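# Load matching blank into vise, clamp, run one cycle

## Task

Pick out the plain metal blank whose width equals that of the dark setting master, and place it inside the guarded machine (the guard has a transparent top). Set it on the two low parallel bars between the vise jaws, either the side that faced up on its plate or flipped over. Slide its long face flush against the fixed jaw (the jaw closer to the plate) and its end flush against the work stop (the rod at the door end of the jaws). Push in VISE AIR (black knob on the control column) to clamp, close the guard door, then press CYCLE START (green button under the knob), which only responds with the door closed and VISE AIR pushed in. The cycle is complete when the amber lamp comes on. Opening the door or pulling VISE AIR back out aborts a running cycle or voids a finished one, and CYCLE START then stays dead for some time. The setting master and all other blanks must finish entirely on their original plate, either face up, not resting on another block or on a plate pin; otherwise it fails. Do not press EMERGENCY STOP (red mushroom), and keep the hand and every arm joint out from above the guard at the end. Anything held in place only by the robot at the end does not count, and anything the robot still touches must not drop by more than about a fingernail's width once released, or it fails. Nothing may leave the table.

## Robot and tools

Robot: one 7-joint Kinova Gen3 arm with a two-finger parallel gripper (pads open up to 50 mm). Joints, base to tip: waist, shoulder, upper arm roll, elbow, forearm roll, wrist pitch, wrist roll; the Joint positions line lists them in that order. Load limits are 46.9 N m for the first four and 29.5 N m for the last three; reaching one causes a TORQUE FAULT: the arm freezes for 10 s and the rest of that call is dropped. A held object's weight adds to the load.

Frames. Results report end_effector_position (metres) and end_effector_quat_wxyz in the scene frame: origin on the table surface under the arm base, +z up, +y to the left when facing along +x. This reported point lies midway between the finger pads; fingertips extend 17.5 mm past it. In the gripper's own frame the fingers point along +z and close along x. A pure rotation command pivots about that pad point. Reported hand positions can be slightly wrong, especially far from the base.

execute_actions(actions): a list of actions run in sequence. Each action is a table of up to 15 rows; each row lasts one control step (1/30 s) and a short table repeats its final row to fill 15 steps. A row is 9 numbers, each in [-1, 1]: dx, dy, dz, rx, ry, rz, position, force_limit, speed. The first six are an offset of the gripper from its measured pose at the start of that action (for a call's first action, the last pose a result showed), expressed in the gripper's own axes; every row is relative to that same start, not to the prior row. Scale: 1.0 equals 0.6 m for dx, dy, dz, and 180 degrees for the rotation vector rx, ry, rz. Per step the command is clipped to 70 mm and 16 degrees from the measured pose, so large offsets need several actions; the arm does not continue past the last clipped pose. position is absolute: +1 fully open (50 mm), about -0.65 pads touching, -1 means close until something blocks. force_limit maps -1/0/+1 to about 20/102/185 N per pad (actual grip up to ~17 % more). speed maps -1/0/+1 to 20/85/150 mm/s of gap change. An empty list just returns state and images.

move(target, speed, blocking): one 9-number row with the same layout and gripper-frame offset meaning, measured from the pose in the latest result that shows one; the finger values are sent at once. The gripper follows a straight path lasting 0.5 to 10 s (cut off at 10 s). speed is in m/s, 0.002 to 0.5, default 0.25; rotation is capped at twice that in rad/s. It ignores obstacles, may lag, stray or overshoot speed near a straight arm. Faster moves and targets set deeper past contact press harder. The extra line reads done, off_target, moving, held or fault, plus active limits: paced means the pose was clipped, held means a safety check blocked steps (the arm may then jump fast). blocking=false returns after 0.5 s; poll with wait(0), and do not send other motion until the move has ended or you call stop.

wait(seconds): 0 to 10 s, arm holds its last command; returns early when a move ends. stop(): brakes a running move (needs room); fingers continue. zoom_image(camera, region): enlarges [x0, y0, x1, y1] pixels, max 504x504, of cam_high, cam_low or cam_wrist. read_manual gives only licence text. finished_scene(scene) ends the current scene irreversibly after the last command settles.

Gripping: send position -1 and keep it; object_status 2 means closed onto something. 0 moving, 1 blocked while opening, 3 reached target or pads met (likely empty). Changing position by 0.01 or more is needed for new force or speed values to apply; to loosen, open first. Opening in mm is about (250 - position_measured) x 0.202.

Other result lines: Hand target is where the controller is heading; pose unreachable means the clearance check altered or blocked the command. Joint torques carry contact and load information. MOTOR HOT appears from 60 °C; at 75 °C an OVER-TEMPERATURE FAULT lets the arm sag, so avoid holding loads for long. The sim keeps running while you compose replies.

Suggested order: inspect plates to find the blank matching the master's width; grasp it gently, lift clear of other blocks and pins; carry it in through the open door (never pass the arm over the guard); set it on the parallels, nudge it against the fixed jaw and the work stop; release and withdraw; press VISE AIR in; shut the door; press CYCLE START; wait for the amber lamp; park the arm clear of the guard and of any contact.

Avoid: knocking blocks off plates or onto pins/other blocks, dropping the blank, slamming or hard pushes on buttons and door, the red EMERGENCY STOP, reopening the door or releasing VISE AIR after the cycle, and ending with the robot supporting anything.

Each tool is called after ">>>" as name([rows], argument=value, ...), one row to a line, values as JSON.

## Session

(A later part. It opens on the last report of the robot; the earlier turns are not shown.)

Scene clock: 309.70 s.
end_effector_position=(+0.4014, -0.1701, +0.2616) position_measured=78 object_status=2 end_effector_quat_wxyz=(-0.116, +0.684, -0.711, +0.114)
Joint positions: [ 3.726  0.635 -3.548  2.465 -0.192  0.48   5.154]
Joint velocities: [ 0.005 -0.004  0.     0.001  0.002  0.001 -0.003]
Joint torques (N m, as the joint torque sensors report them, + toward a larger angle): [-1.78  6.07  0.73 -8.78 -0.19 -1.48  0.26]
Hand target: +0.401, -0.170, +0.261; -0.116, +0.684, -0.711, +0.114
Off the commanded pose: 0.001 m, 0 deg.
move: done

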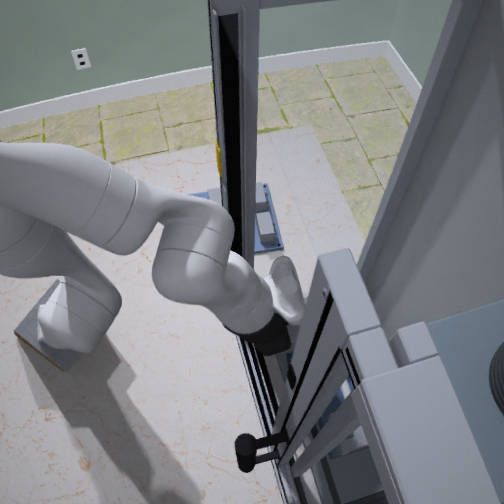

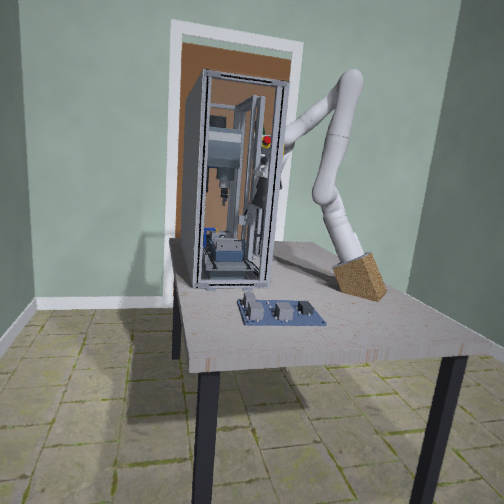

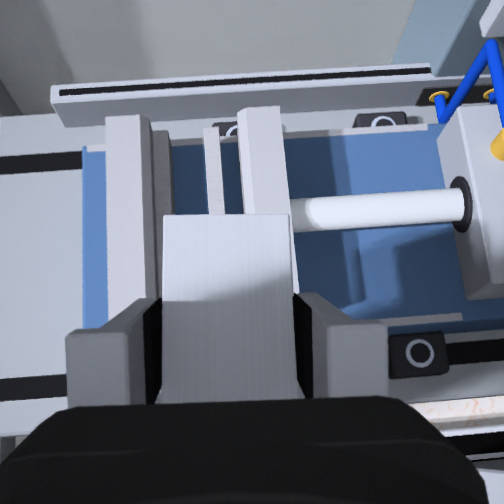

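>>> move(target=[-0.015,-0.09,0.1,0,0,0,-1,0.1,0], speed=0.04)

Scene clock: 312.40 s.
end_effector_position=(+0.4724, -0.1632, +0.2228) position_measured=78 object_status=2 end_effector_quat_wxyz=(-0.117, +0.685, -0.710, +0.114)
Joint positions: [ 4.001  0.424 -3.913  2.391 -0.163  0.29   5.022]
Joint velocities: [ 0.011 -0.003  0.     0.001  0.003 -0.001 -0.003]
Joint torques (N m, as the joint torque sensors report them, + toward a larger angle): [-3.06  8.54  0.15 -7.39 -0.39 -1.23 -0.31]
Hand target: +0.472, -0.164, +0.223; -0.116, +0.684, -0.711, +0.114
Off the commanded pose: 0.001 m, 0 deg.
move: done

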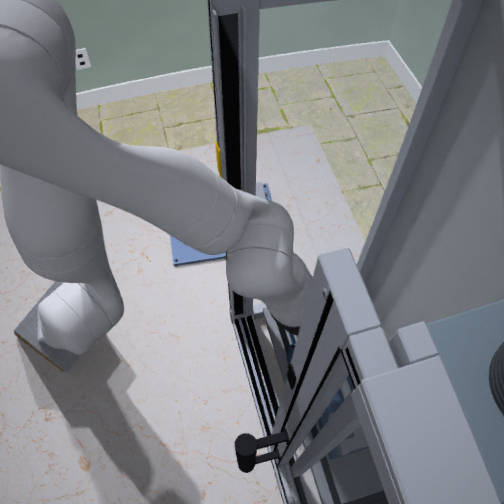

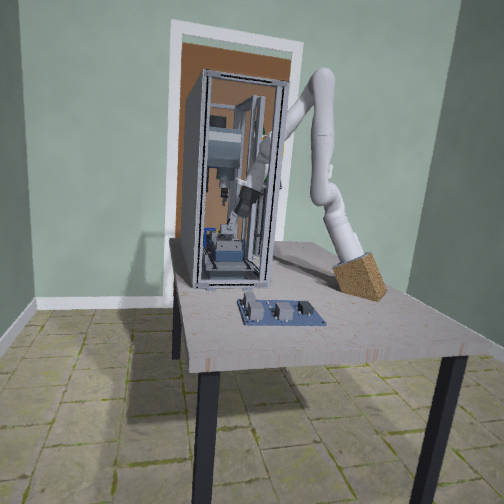

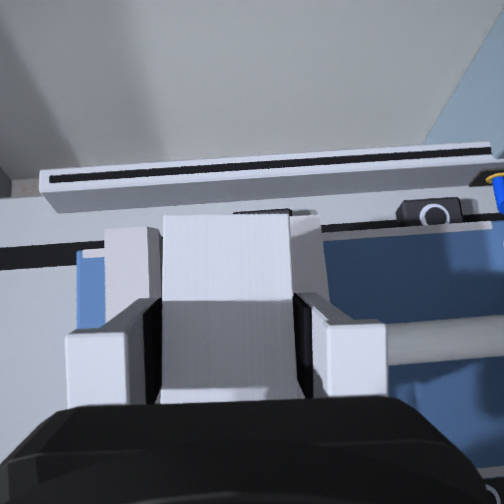

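>>> move(target=[0,0.0155,0.0475,0,0,0,-1,0.1,0], speed=0.02)

Scene clock: 314.57 s.
end_effector_position=(+0.4734, -0.1628, +0.1945) position_measured=78 object_status=2 end_effector_quat_wxyz=(-0.116, +0.686, -0.709, +0.116)
Joint positions: [ 4.138  0.357 -4.062  2.44  -0.139  0.152  4.995]
Joint velocities: [ 0.006  0.004 -0.007  0.001  0.001 -0.    -0.004]
Joint torques (N m, as the joint torque sensors report them, + toward a larger angle): [-1.51  2.23  0.13 -5.19 -0.03 -2.09 -0.14]
Hand target: +0.473, -0.163, +0.193; -0.117, +0.685, -0.710, +0.114
Off the commanded pose: 0.002 m, 0 deg.
move: done

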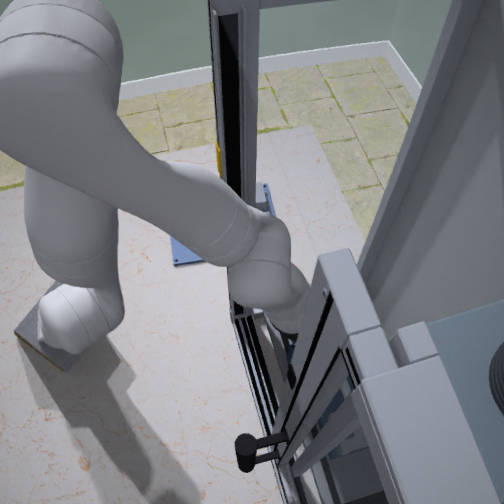

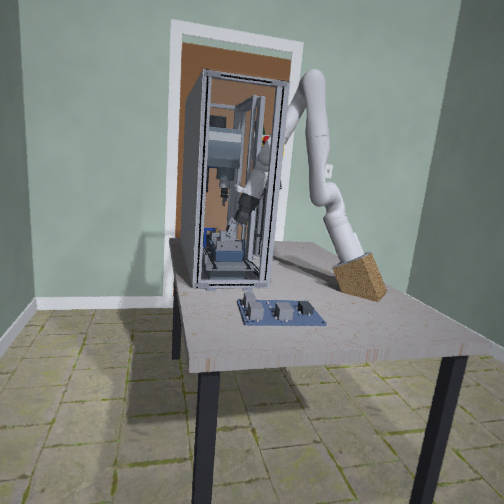

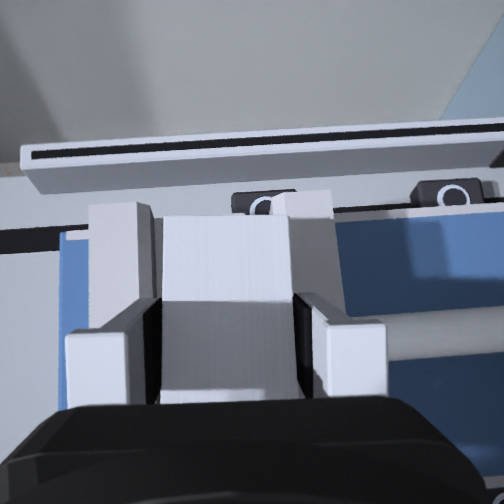

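>>> move(target=[-0.007,-0.003,-0.008,0,0,0,-1,0.1,0], speed=0.01)

>>> move(target=[0,0.006,0.02,0,0,0,-1,0.1,0], speed=0.01)

Scene clock: 316.07 s.
end_effector_position=(+0.4736, -0.1587, +0.1995) position_measured=78 object_status=2 end_effector_quat_wxyz=(-0.116, +0.686, -0.709, +0.116)
Joint positions: [ 4.121  0.376 -4.056  2.434 -0.148  0.175  4.988]
Joint velocities: [-0.002  0.001  0.    -0.    -0.     0.001  0.   ]
Joint torques (N m, as the joint torque sensors report them, + toward a larger angle): [-4.01  6.99 -0.18 -6.58 -0.24 -1.52 -0.19]
Hand target: +0.474, -0.159, +0.200; -0.116, +0.686, -0.709, +0.116
Off the commanded pose: 0.000 m, 0 deg.
move: done

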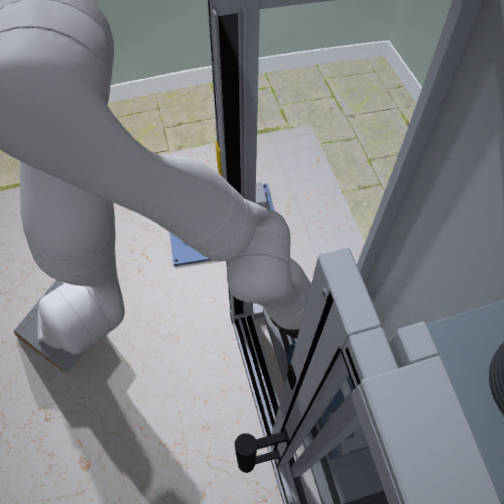

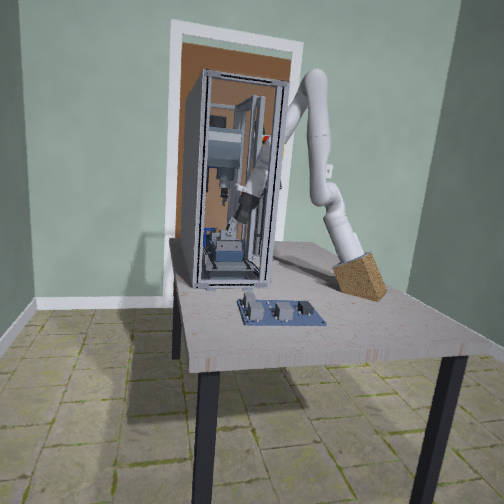

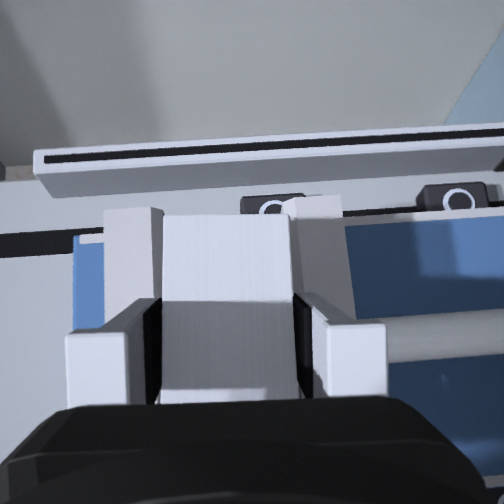

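Scene clock: 317.53 s.
end_effector_position=(+0.4742, -0.1584, +0.1872) position_measured=78 object_status=2 end_effector_quat_wxyz=(-0.117, +0.686, -0.709, +0.116)
Joint positions: [ 4.201  0.349 -4.139  2.452 -0.14   0.117  4.978]
Joint velocities: [ 0.005 -0.001 -0.002  0.001  0.    -0.002 -0.001]
Joint torques (N m, as the joint torque sensors report them, + toward a larger angle): [-3.33  7.41  0.42 -6.15 -0.34 -1.75 -0.05]
Hand target: +0.474, -0.159, +0.187; -0.116, +0.686, -0.709, +0.116
Off the commanded pose: 0.000 m, 0 deg.
move: done

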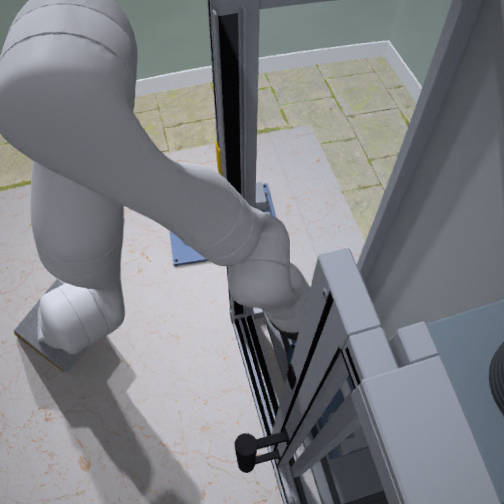

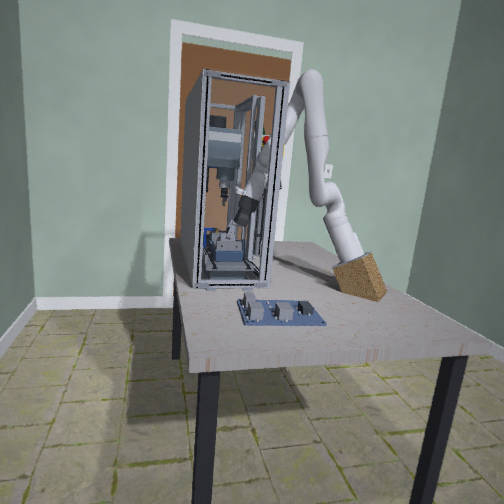

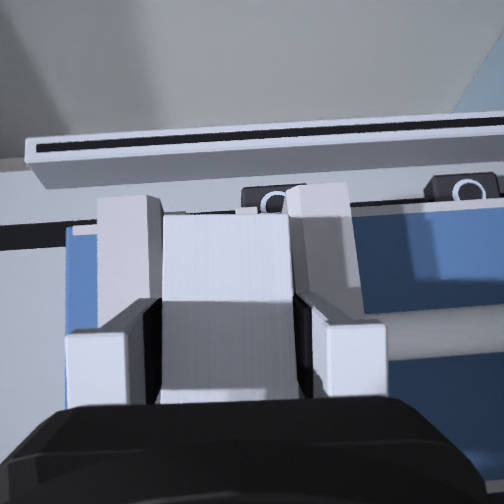

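Now in the gap. Lower further.

>>> move(target=[0,0.004,0.013,0,0,0,-1,0.1,0], speed=0.008)

Scene clock: 318.97 s.
end_effector_position=(+0.4757, -0.1585, +0.1806) position_measured=78 object_status=2 end_effector_quat_wxyz=(-0.117, +0.686, -0.708, +0.119)
Joint positions: [ 4.261  0.337 -4.202  2.463 -0.136  0.077  4.972]
Joint velocities: [ 0.003  0.002 -0.004  0.     0.001 -0.001 -0.001]
Joint torques (N m, as the joint torque sensors report them, + toward a larger angle): [-1.6   2.33 -1.15 -5.24 -0.4  -0.71 -0.25]
Hand target: +0.475, -0.158, +0.179; -0.117, +0.686, -0.709, +0.116
Off the commanded pose: 0.002 m, 0 deg.
move: done

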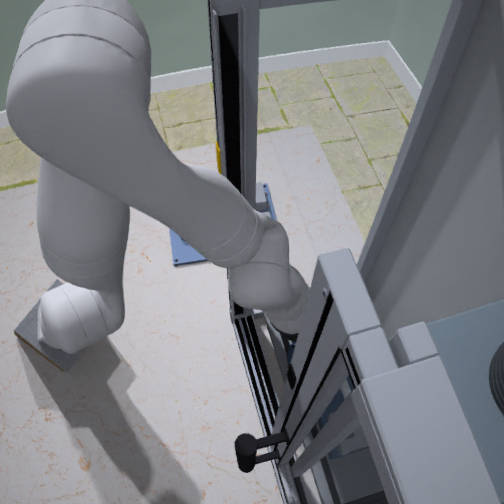

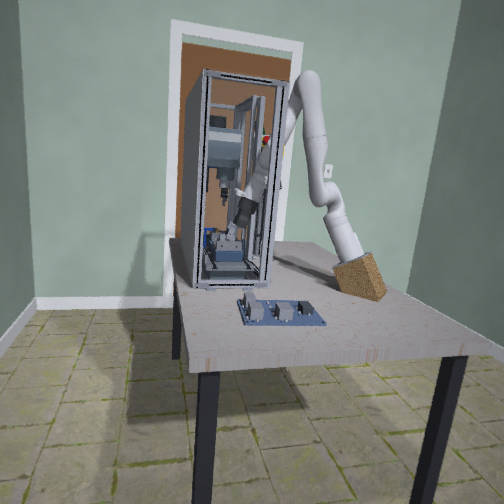

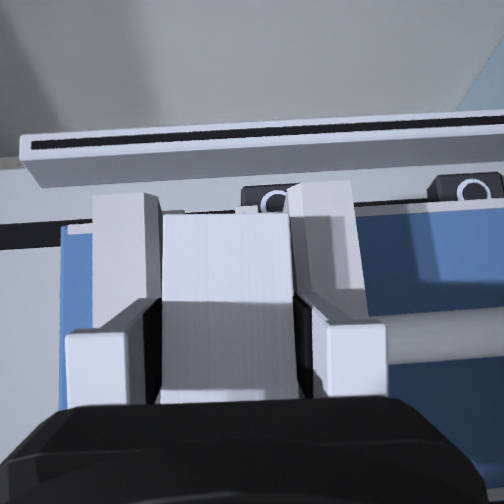

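>>> execute_actions([
  [[0,0,-0.003,0,0,0,1,0,0]],
  [[0,0,0,0,0,0,1,0,0]],
])

>>> move(target=[0,0.1,-0.06,0,0,0,1,0,0], speed=0.03)

Scene clock: 320.37 s.
end_effector_position=(+0.4751, -0.1585, +0.1823) position_measured=3 object_status=3 end_effector_quat_wxyz=(-0.117, +0.686, -0.708, +0.119)
Joint positions: [ 4.245  0.341 -4.186  2.462 -0.136  0.085  4.974]
Joint velocities: [-0.    -0.    -0.     0.    -0.    -0.001 -0.001]
Joint torques (N m, as the joint torque sensors report them, + toward a larger angle): [-3.25  6.24  0.42 -5.19 -0.26 -1.21 -0.14]
Hand target: +0.475, -0.158, +0.182; -0.117, +0.686, -0.708, +0.119
Off the commanded pose: 0.000 m, 0 deg.

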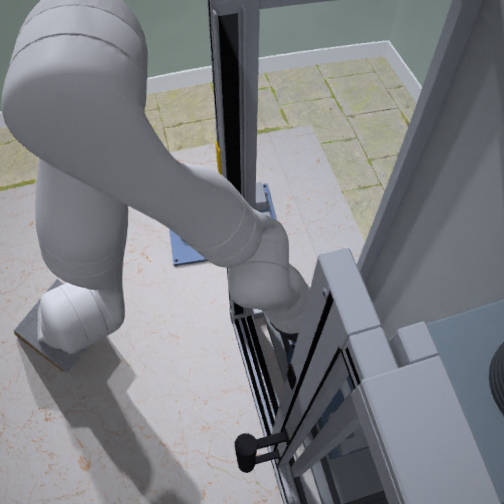

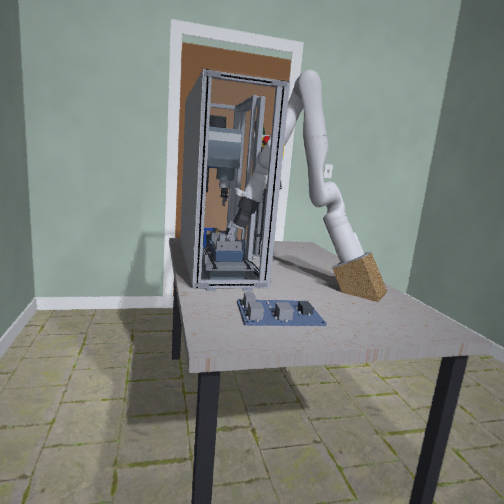

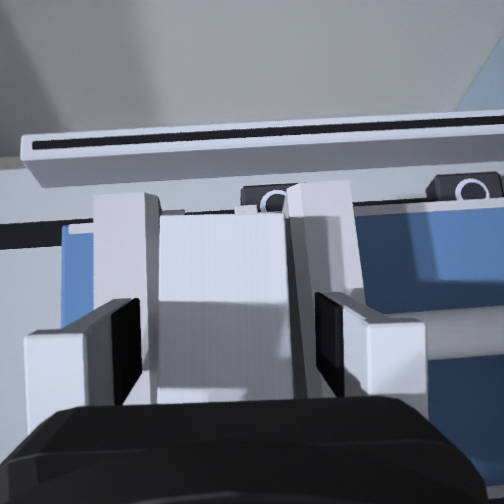

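Scene clock: 322.97 s.
end_effector_position=(+0.4073, -0.1567, +0.1967) position_measured=3 object_status=3 end_effector_quat_wxyz=(-0.108, +0.689, -0.709, +0.105)
Joint positions: [ 3.891  0.428 -3.802  2.58  -0.132  0.159  5.028]
Joint velocities: [-0.016 -0.     0.01  -0.     0.015 -0.001 -0.012]
Joint torques (N m, as the joint torque sensors report them, + toward a larger angle): [-1.88  7.3   0.33 -5.45 -0.22 -1.4  -0.31]
Hand target: +0.407, -0.156, +0.197; -0.108, +0.689, -0.709, +0.105
Off the commanded pose: 0.001 m, 2 deg.
joint sent to its limit — the command would take joint 4 (elbow) past its upper limit, so that joint was sent only as far as its limit.
move: done

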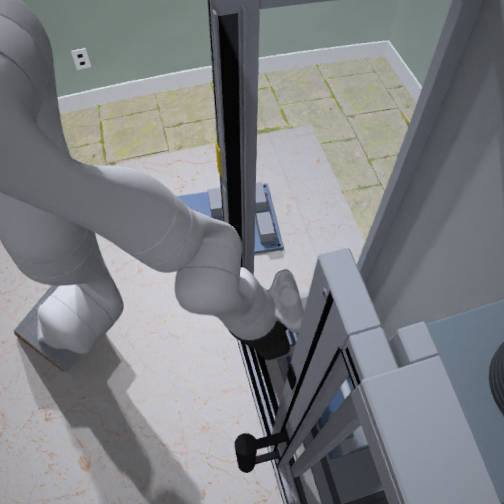

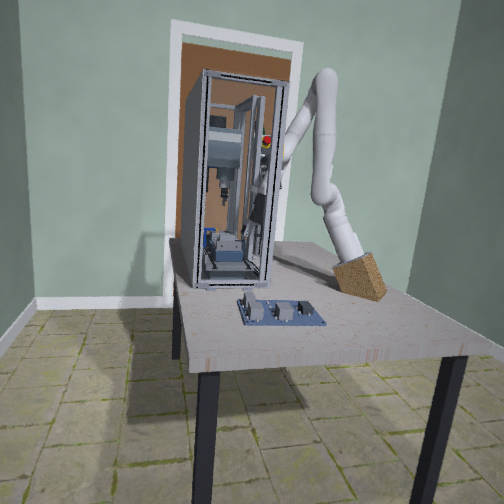

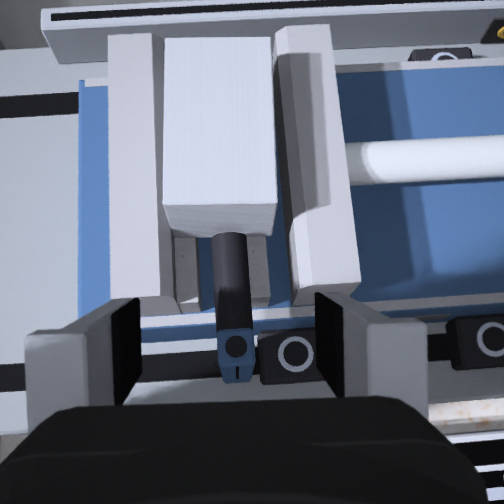

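>>> move(target=[0.003,-0.112,0.058,0,0,0,1,0,0], speed=0.03)

Scene clock: 326.23 s.
end_effector_position=(+0.4819, -0.1603, +0.1840) position_measured=3 object_status=3 end_effector_quat_wxyz=(-0.108, +0.689, -0.709, +0.105)
Joint positions: [ 4.258  0.334 -4.192  2.405 -0.096  0.169  4.941]
Joint velocities: [ 0.012 -0.001 -0.001 -0.     0.002  0.    -0.002]
Joint torques (N m, as the joint torque sensors report them, + toward a larger angle): [-4.13  6.57  0.78 -5.41 -0.05 -1.16 -0.37]
Hand target: +0.482, -0.161, +0.184; -0.108, +0.689, -0.709, +0.105
Off the commanded pose: 0.001 m, 0 deg.
move: done

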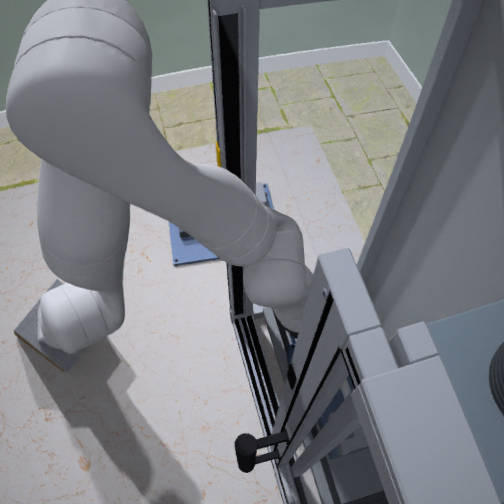

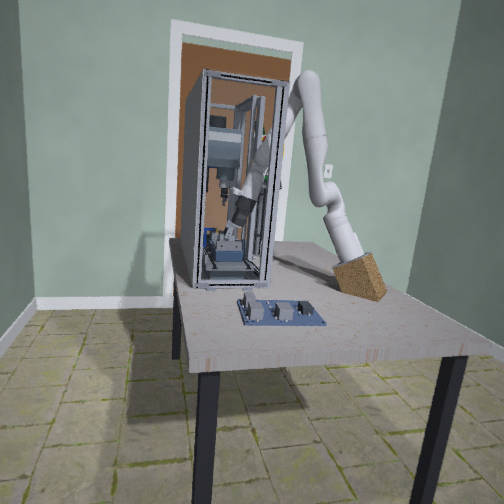

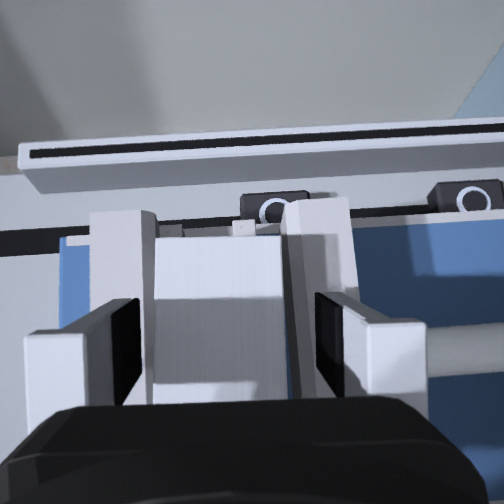

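>>> execute_actions([
  [[-0.004,0,0.003,0,0,0,1,0,0]],
  [[0,0,0,0,0,0,-1,-0.6,0]],
  [[0,0,0,0,0,0,-1,-0.6,0]],
  [[-0.004,0.01,0.003,0,0,0,-1,-0.6,0]],
  [[0,0.01,0.003,0,0,0,-1,-0.6,0]],
  [[0,0.008,0.003,0,0,0,-1,-0.6,0]],
  [[0,0,0,0,0,0,-1,-0.6,0]],
])

Scene clock: 330.23 s.
end_effector_position=(+0.4827, -0.1569, +0.1826) position_measured=76 object_status=2 end_effector_quat_wxyz=(-0.114, +0.690, -0.704, +0.124)
Joint positions: [ 4.29   0.35  -4.241  2.447 -0.098  0.086  4.928]
Joint velocities: [ 0.     0.    -0.    -0.    -0.    -0.001  0.   ]
Joint torques (N m, as the joint torque sensors report them, + toward a larger angle): [-2.65  4.75  0.44 -4.98 -0.34 -1.18 -0.34]
Hand target: +0.482, -0.157, +0.182; -0.114, +0.690, -0.704, +0.123
Off the commanded pose: 0.001 m, 0 deg.

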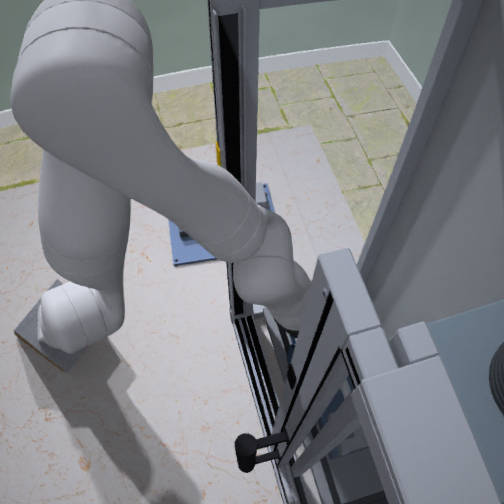

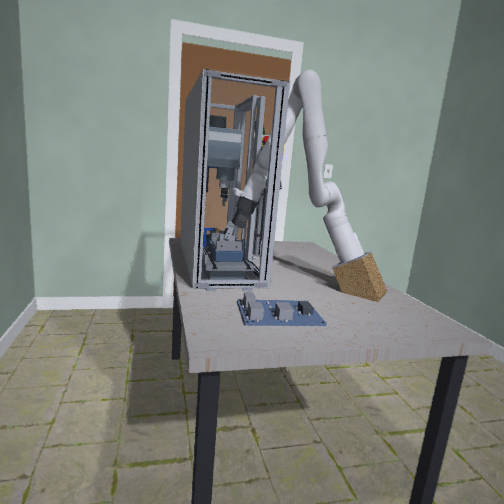

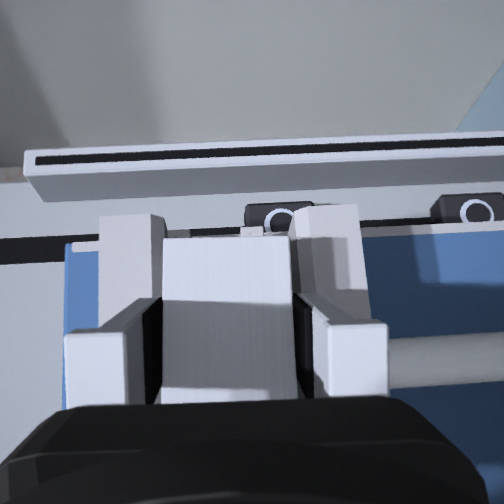

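>>> execute_actions([
  [[-0.006,0.008,0.003,0,0,0,-1,-0.6,0]],
  [[0,0,0,0,0,0,-1,-0.6,0]],
  [[0,0,0,0,0,0,1,0,0]],
  [[0,0,-0.005,0,0,0,1,0,0]],
])

>>> move(target=[0,0.16,-0.1,0,0,0,1,0,0], speed=0.05)

Scene clock: 332.70 s.
end_effector_position=(+0.4820, -0.1566, +0.1854) position_measured=3 object_status=3 end_effector_quat_wxyz=(-0.114, +0.689, -0.703, +0.132)
Joint positions: [ 4.281  0.367 -4.238  2.458 -0.103  0.073  4.922]
Joint velocities: [-0.003  0.001  0.     0.    -0.    -0.     0.   ]
Joint torques (N m, as the joint torque sensors report them, + toward a larger angle): [-3.41  5.69  0.48 -5.15 -0.11 -1.43 -0.23]
Hand target: +0.482, -0.156, +0.185; -0.114, +0.689, -0.703, +0.132
Off the commanded pose: 0.000 m, 0 deg.

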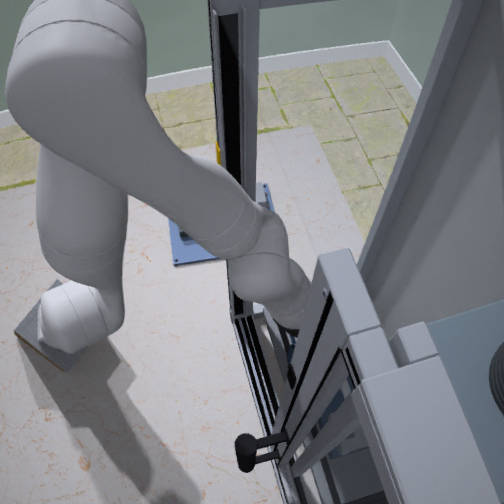

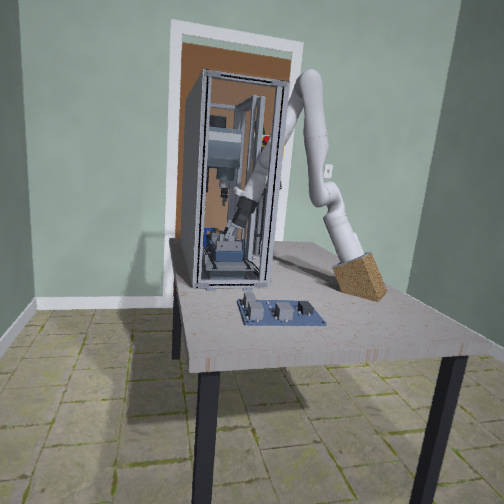

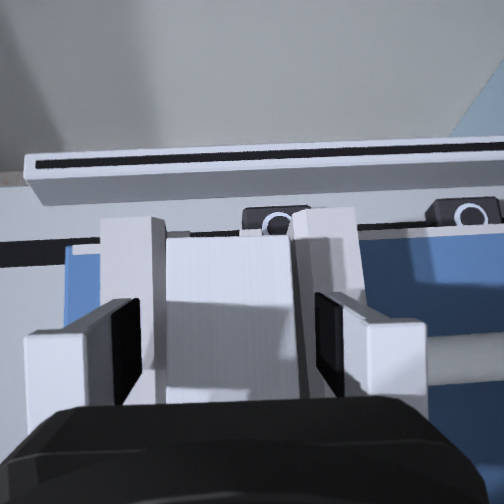

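Scene clock: 335.27 s.
end_effector_position=(+0.3719, -0.1536, +0.2091) position_measured=3 object_status=3 end_effector_quat_wxyz=(-0.086, +0.697, -0.707, +0.084)
Joint positions: [ 3.782  0.522 -3.686  2.58  -0.083  0.324  5.006]
Joint velocities: [-0.039 -0.006  0.032  0.     0.033 -0.001 -0.022]
Joint torques (N m, as the joint torque sensors report them, + toward a larger angle): [-1.87  5.73 -0.23 -5.59  0.01 -1.09 -0.12]
Hand target: +0.372, -0.153, +0.209; -0.087, +0.697, -0.707, +0.084
Off the commanded pose: 0.001 m, 6 deg.
joint sent to its limit — the command would take joint 4 (elbow) past its upper limit, so that joint was sent only as far as its limit.
move: off_target

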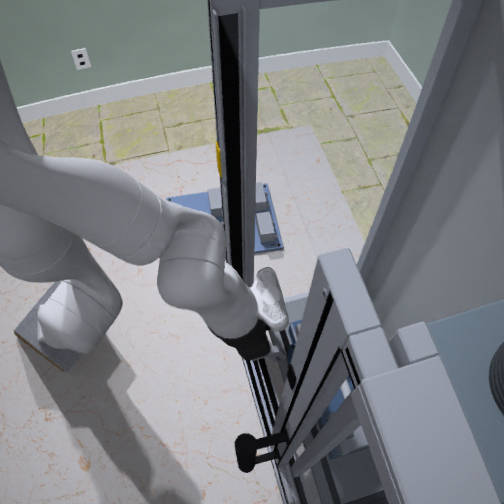

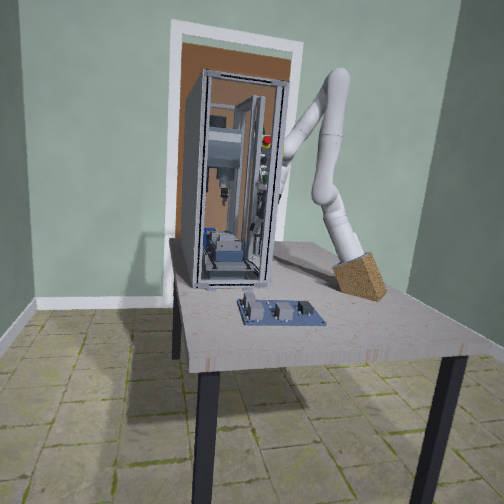

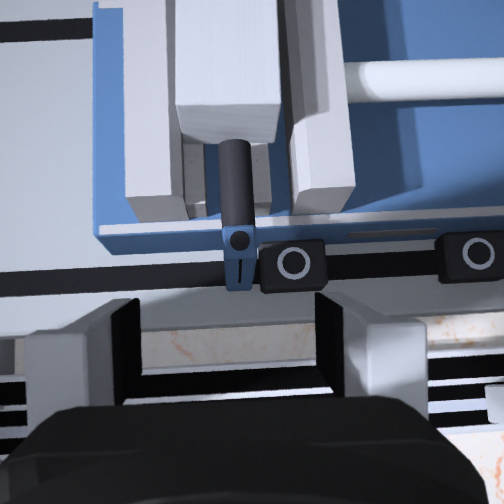

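>>> zoom_image(camera="cam_wrist", region=[150,60,320,220])

Region (150, 60, 320, 220) of cam_wrist's 504x504 image, scaled by 2.965; it fills the top 474 rows of this view, and the rest is white.

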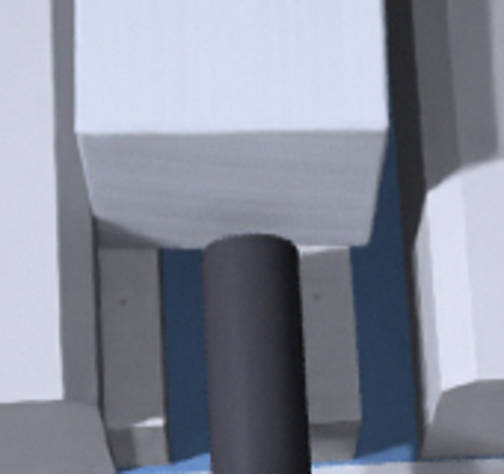

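>>> move(target=[0,-0.175,0.095,0.02,0,0,1,0,0], speed=0.05)

Scene clock: 339.13 s.
end_effector_position=(+0.4879, -0.1547, +0.1797) position_measured=3 object_status=3 end_effector_quat_wxyz=(-0.109, +0.694, -0.704, +0.106)
Joint positions: [ 4.312  0.324 -4.271  2.4   -0.01   0.15   4.848]
Joint velocities: [ 0.021 -0.001 -0.002  0.     0.002  0.    -0.004]
Joint torques (N m, as the joint torque sensors report them, + toward a larger angle): [-3.17  6.17  0.36 -5.63 -0.04 -1.26 -0.15]
Hand target: +0.488, -0.156, +0.179; -0.108, +0.694, -0.704, +0.106
Off the commanded pose: 0.001 m, 0 deg.
move: done

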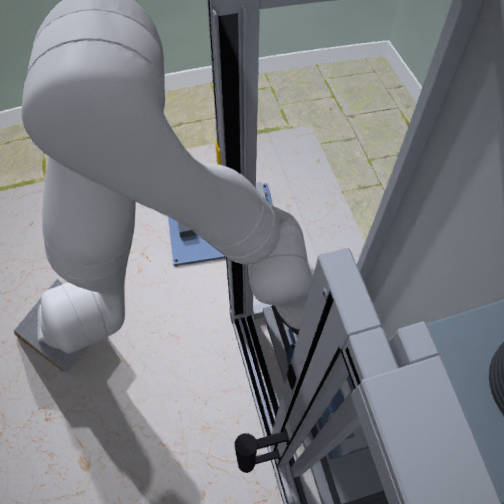

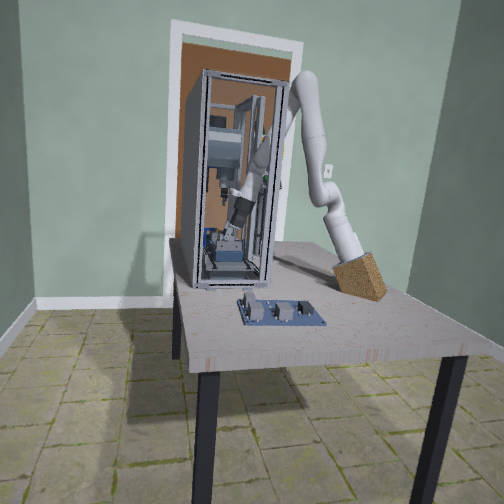

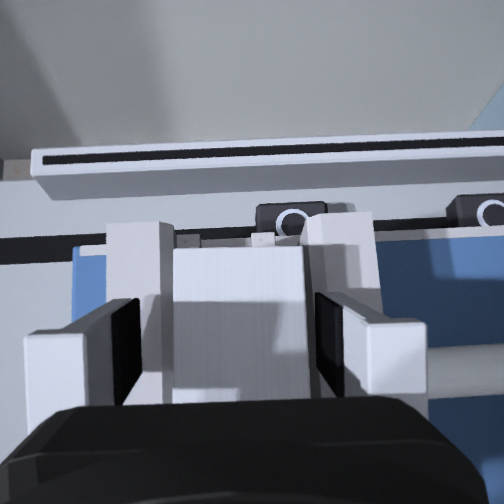

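>>> execute_actions([
  [[0.004,0,-0.005,0,0,0,1,0,0]],
  [[0,0,0,0,0,0,-1,-0.3,0]],
  [[0,0,0,0,0,0,-1,-0.3,0]],
])

>>> move(target=[-0.003,0.03,-0.009,0,0,0,-1,-0.3,0], speed=0.01)

Scene clock: 341.03 s.
end_effector_position=(+0.4870, -0.1573, +0.1825) position_measured=77 object_status=2 end_effector_quat_wxyz=(-0.109, +0.694, -0.704, +0.106)
Joint positions: [ 4.279  0.324 -4.231  2.397 -0.011  0.163  4.858]
Joint velocities: [-0. -0. -0.  0.  0.  0. -0.]
Joint torques (N m, as the joint torque sensors report them, + toward a larger angle): [-3.48  6.59 -0.14 -5.66 -0.24 -1.21 -0.2 ]
Hand target: +0.487, -0.157, +0.182; -0.109, +0.694, -0.704, +0.106
Off the commanded pose: 0.000 m, 0 deg.

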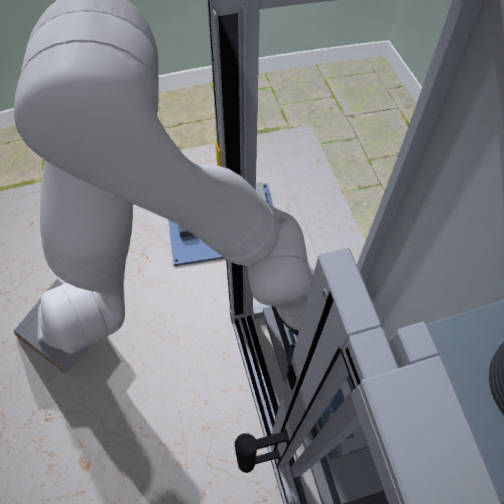

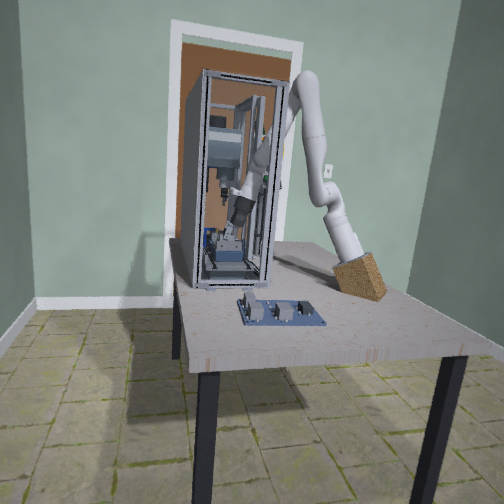

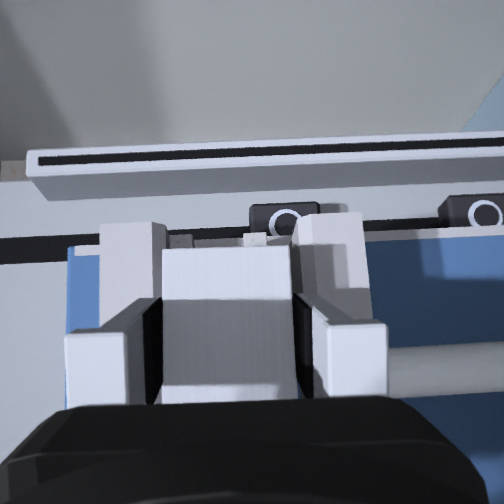

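Scene clock: 343.13 s.
end_effector_position=(+0.4802, -0.1568, +0.1876) position_measured=77 object_status=2 end_effector_quat_wxyz=(-0.116, +0.693, -0.702, +0.117)
Joint positions: [ 4.203  0.336 -4.155  2.436 -0.017  0.125  4.87 ]
Joint velocities: [-0.004  0.001  0.003  0.    -0.     0.     0.   ]
Joint torques (N m, as the joint torque sensors report them, + toward a larger angle): [-3.25  6.59  0.37  4.25 -0.27  3.76 -0.35]
Hand target: +0.468, -0.155, +0.182; -0.109, +0.694, -0.704, +0.106
Off the commanded pose: 0.013 m, 2 deg.
move: off_target

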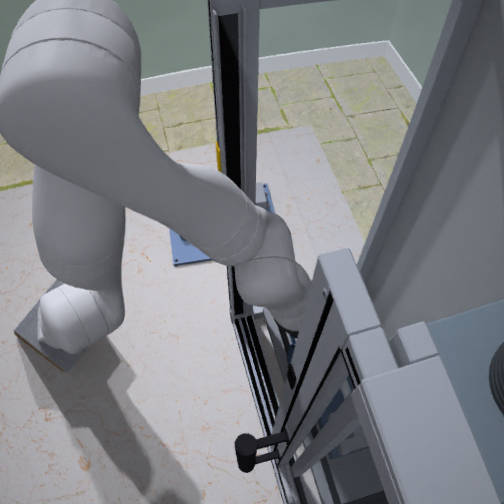

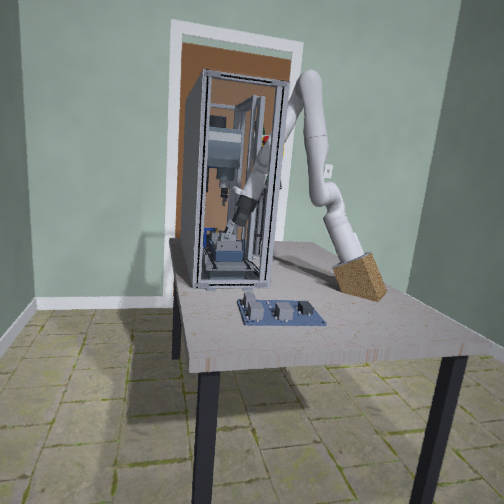

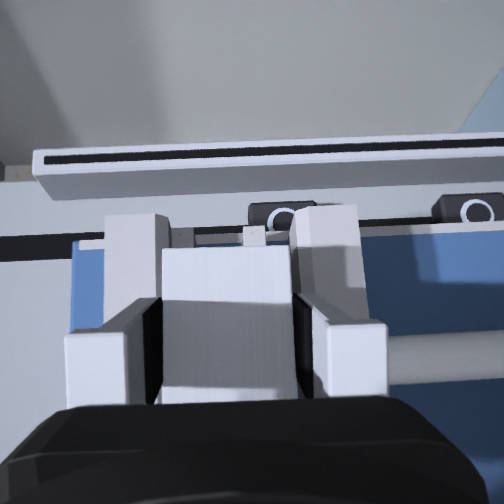

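>>> execute_actions([
  [[-0.004,0.004,0.008,0,0,0,-1,-0.3,0]],
  [[0,0,0,0,0,0,-1,-0.3,0]],
  [[0,0,0,0,0,0,1,0,0]],
  [[0,0,-0.005,0,0,0,1,0,0]],
])

>>> move(target=[0,0.16,-0.11,0,0,0,1,0,0], speed=0.05)

Scene clock: 345.73 s.
end_effector_position=(+0.4805, -0.1571, +0.1862) position_measured=3 object_status=3 end_effector_quat_wxyz=(-0.116, +0.692, -0.703, +0.120)
Joint positions: [ 4.224  0.339 -4.178  2.443 -0.017  0.108  4.862]
Joint velocities: [-0.002 -0.001 -0.     0.    -0.    -0.002  0.   ]
Joint torques (N m, as the joint torque sensors report them, + toward a larger angle): [-3.3   6.91  0.33 -5.64 -0.28 -1.29 -0.01]
Hand target: +0.481, -0.157, +0.186; -0.116, +0.692, -0.703, +0.120
Off the commanded pose: 0.000 m, 0 deg.

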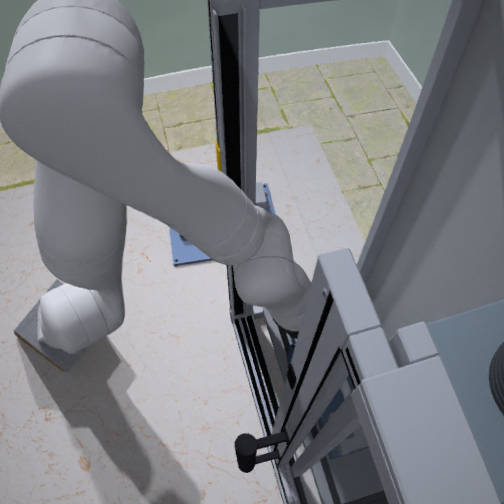

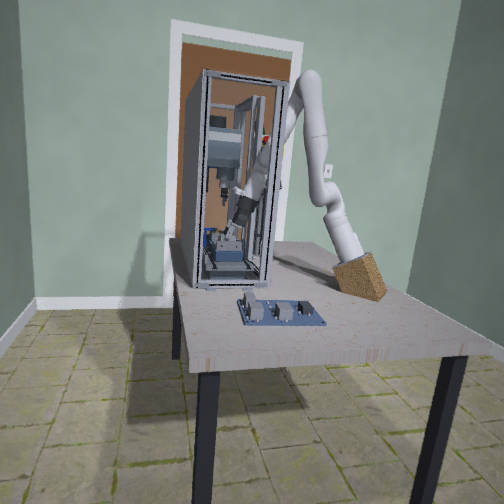

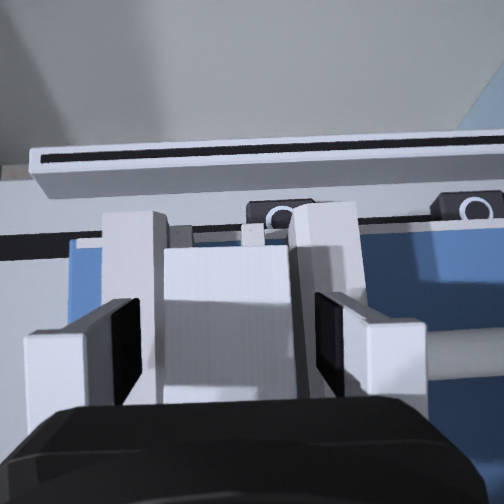

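Scene clock: 348.37 s.
end_effector_position=(+0.3687, -0.1553, +0.2171) position_measured=3 object_status=3 end_effector_quat_wxyz=(-0.097, +0.697, -0.705, +0.085)
Joint positions: [ 3.674  0.537 -3.579  2.58  -0.021  0.348  4.972]
Joint velocities: [-0.038 -0.002  0.023 -0.     0.038 -0.002 -0.034]
Joint torques (N m, as the joint torque sensors report them, + toward a larger angle): [-1.16  6.52 -0.45 -6.05  0.05 -1.04 -0.03]
Hand target: +0.369, -0.155, +0.217; -0.098, +0.698, -0.705, +0.085
Off the commanded pose: 0.001 m, 5 deg.
joint sent to its limit — the command would take joint 4 (elbow) past its upper limit, so that joint was sent only as far as its limit.
move: off_target

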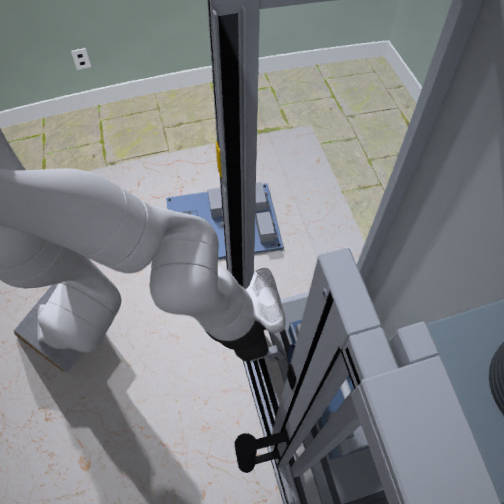

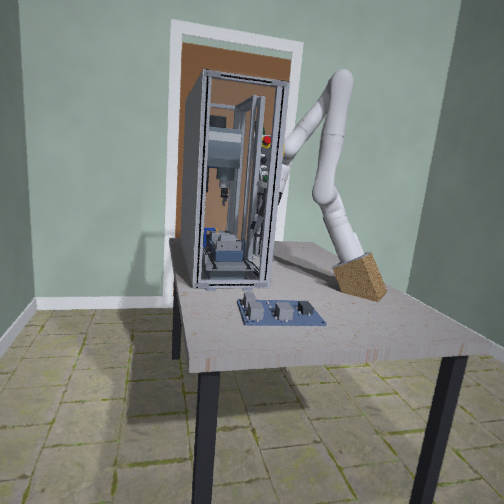

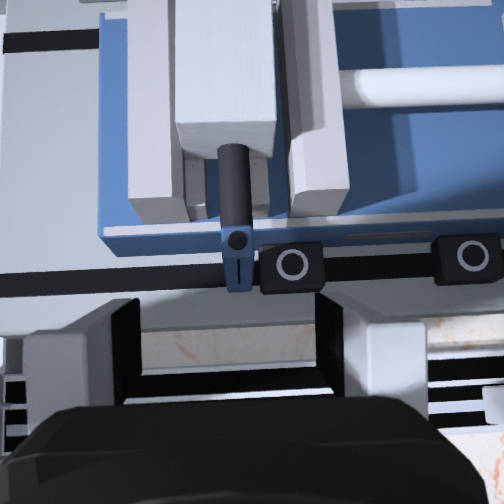

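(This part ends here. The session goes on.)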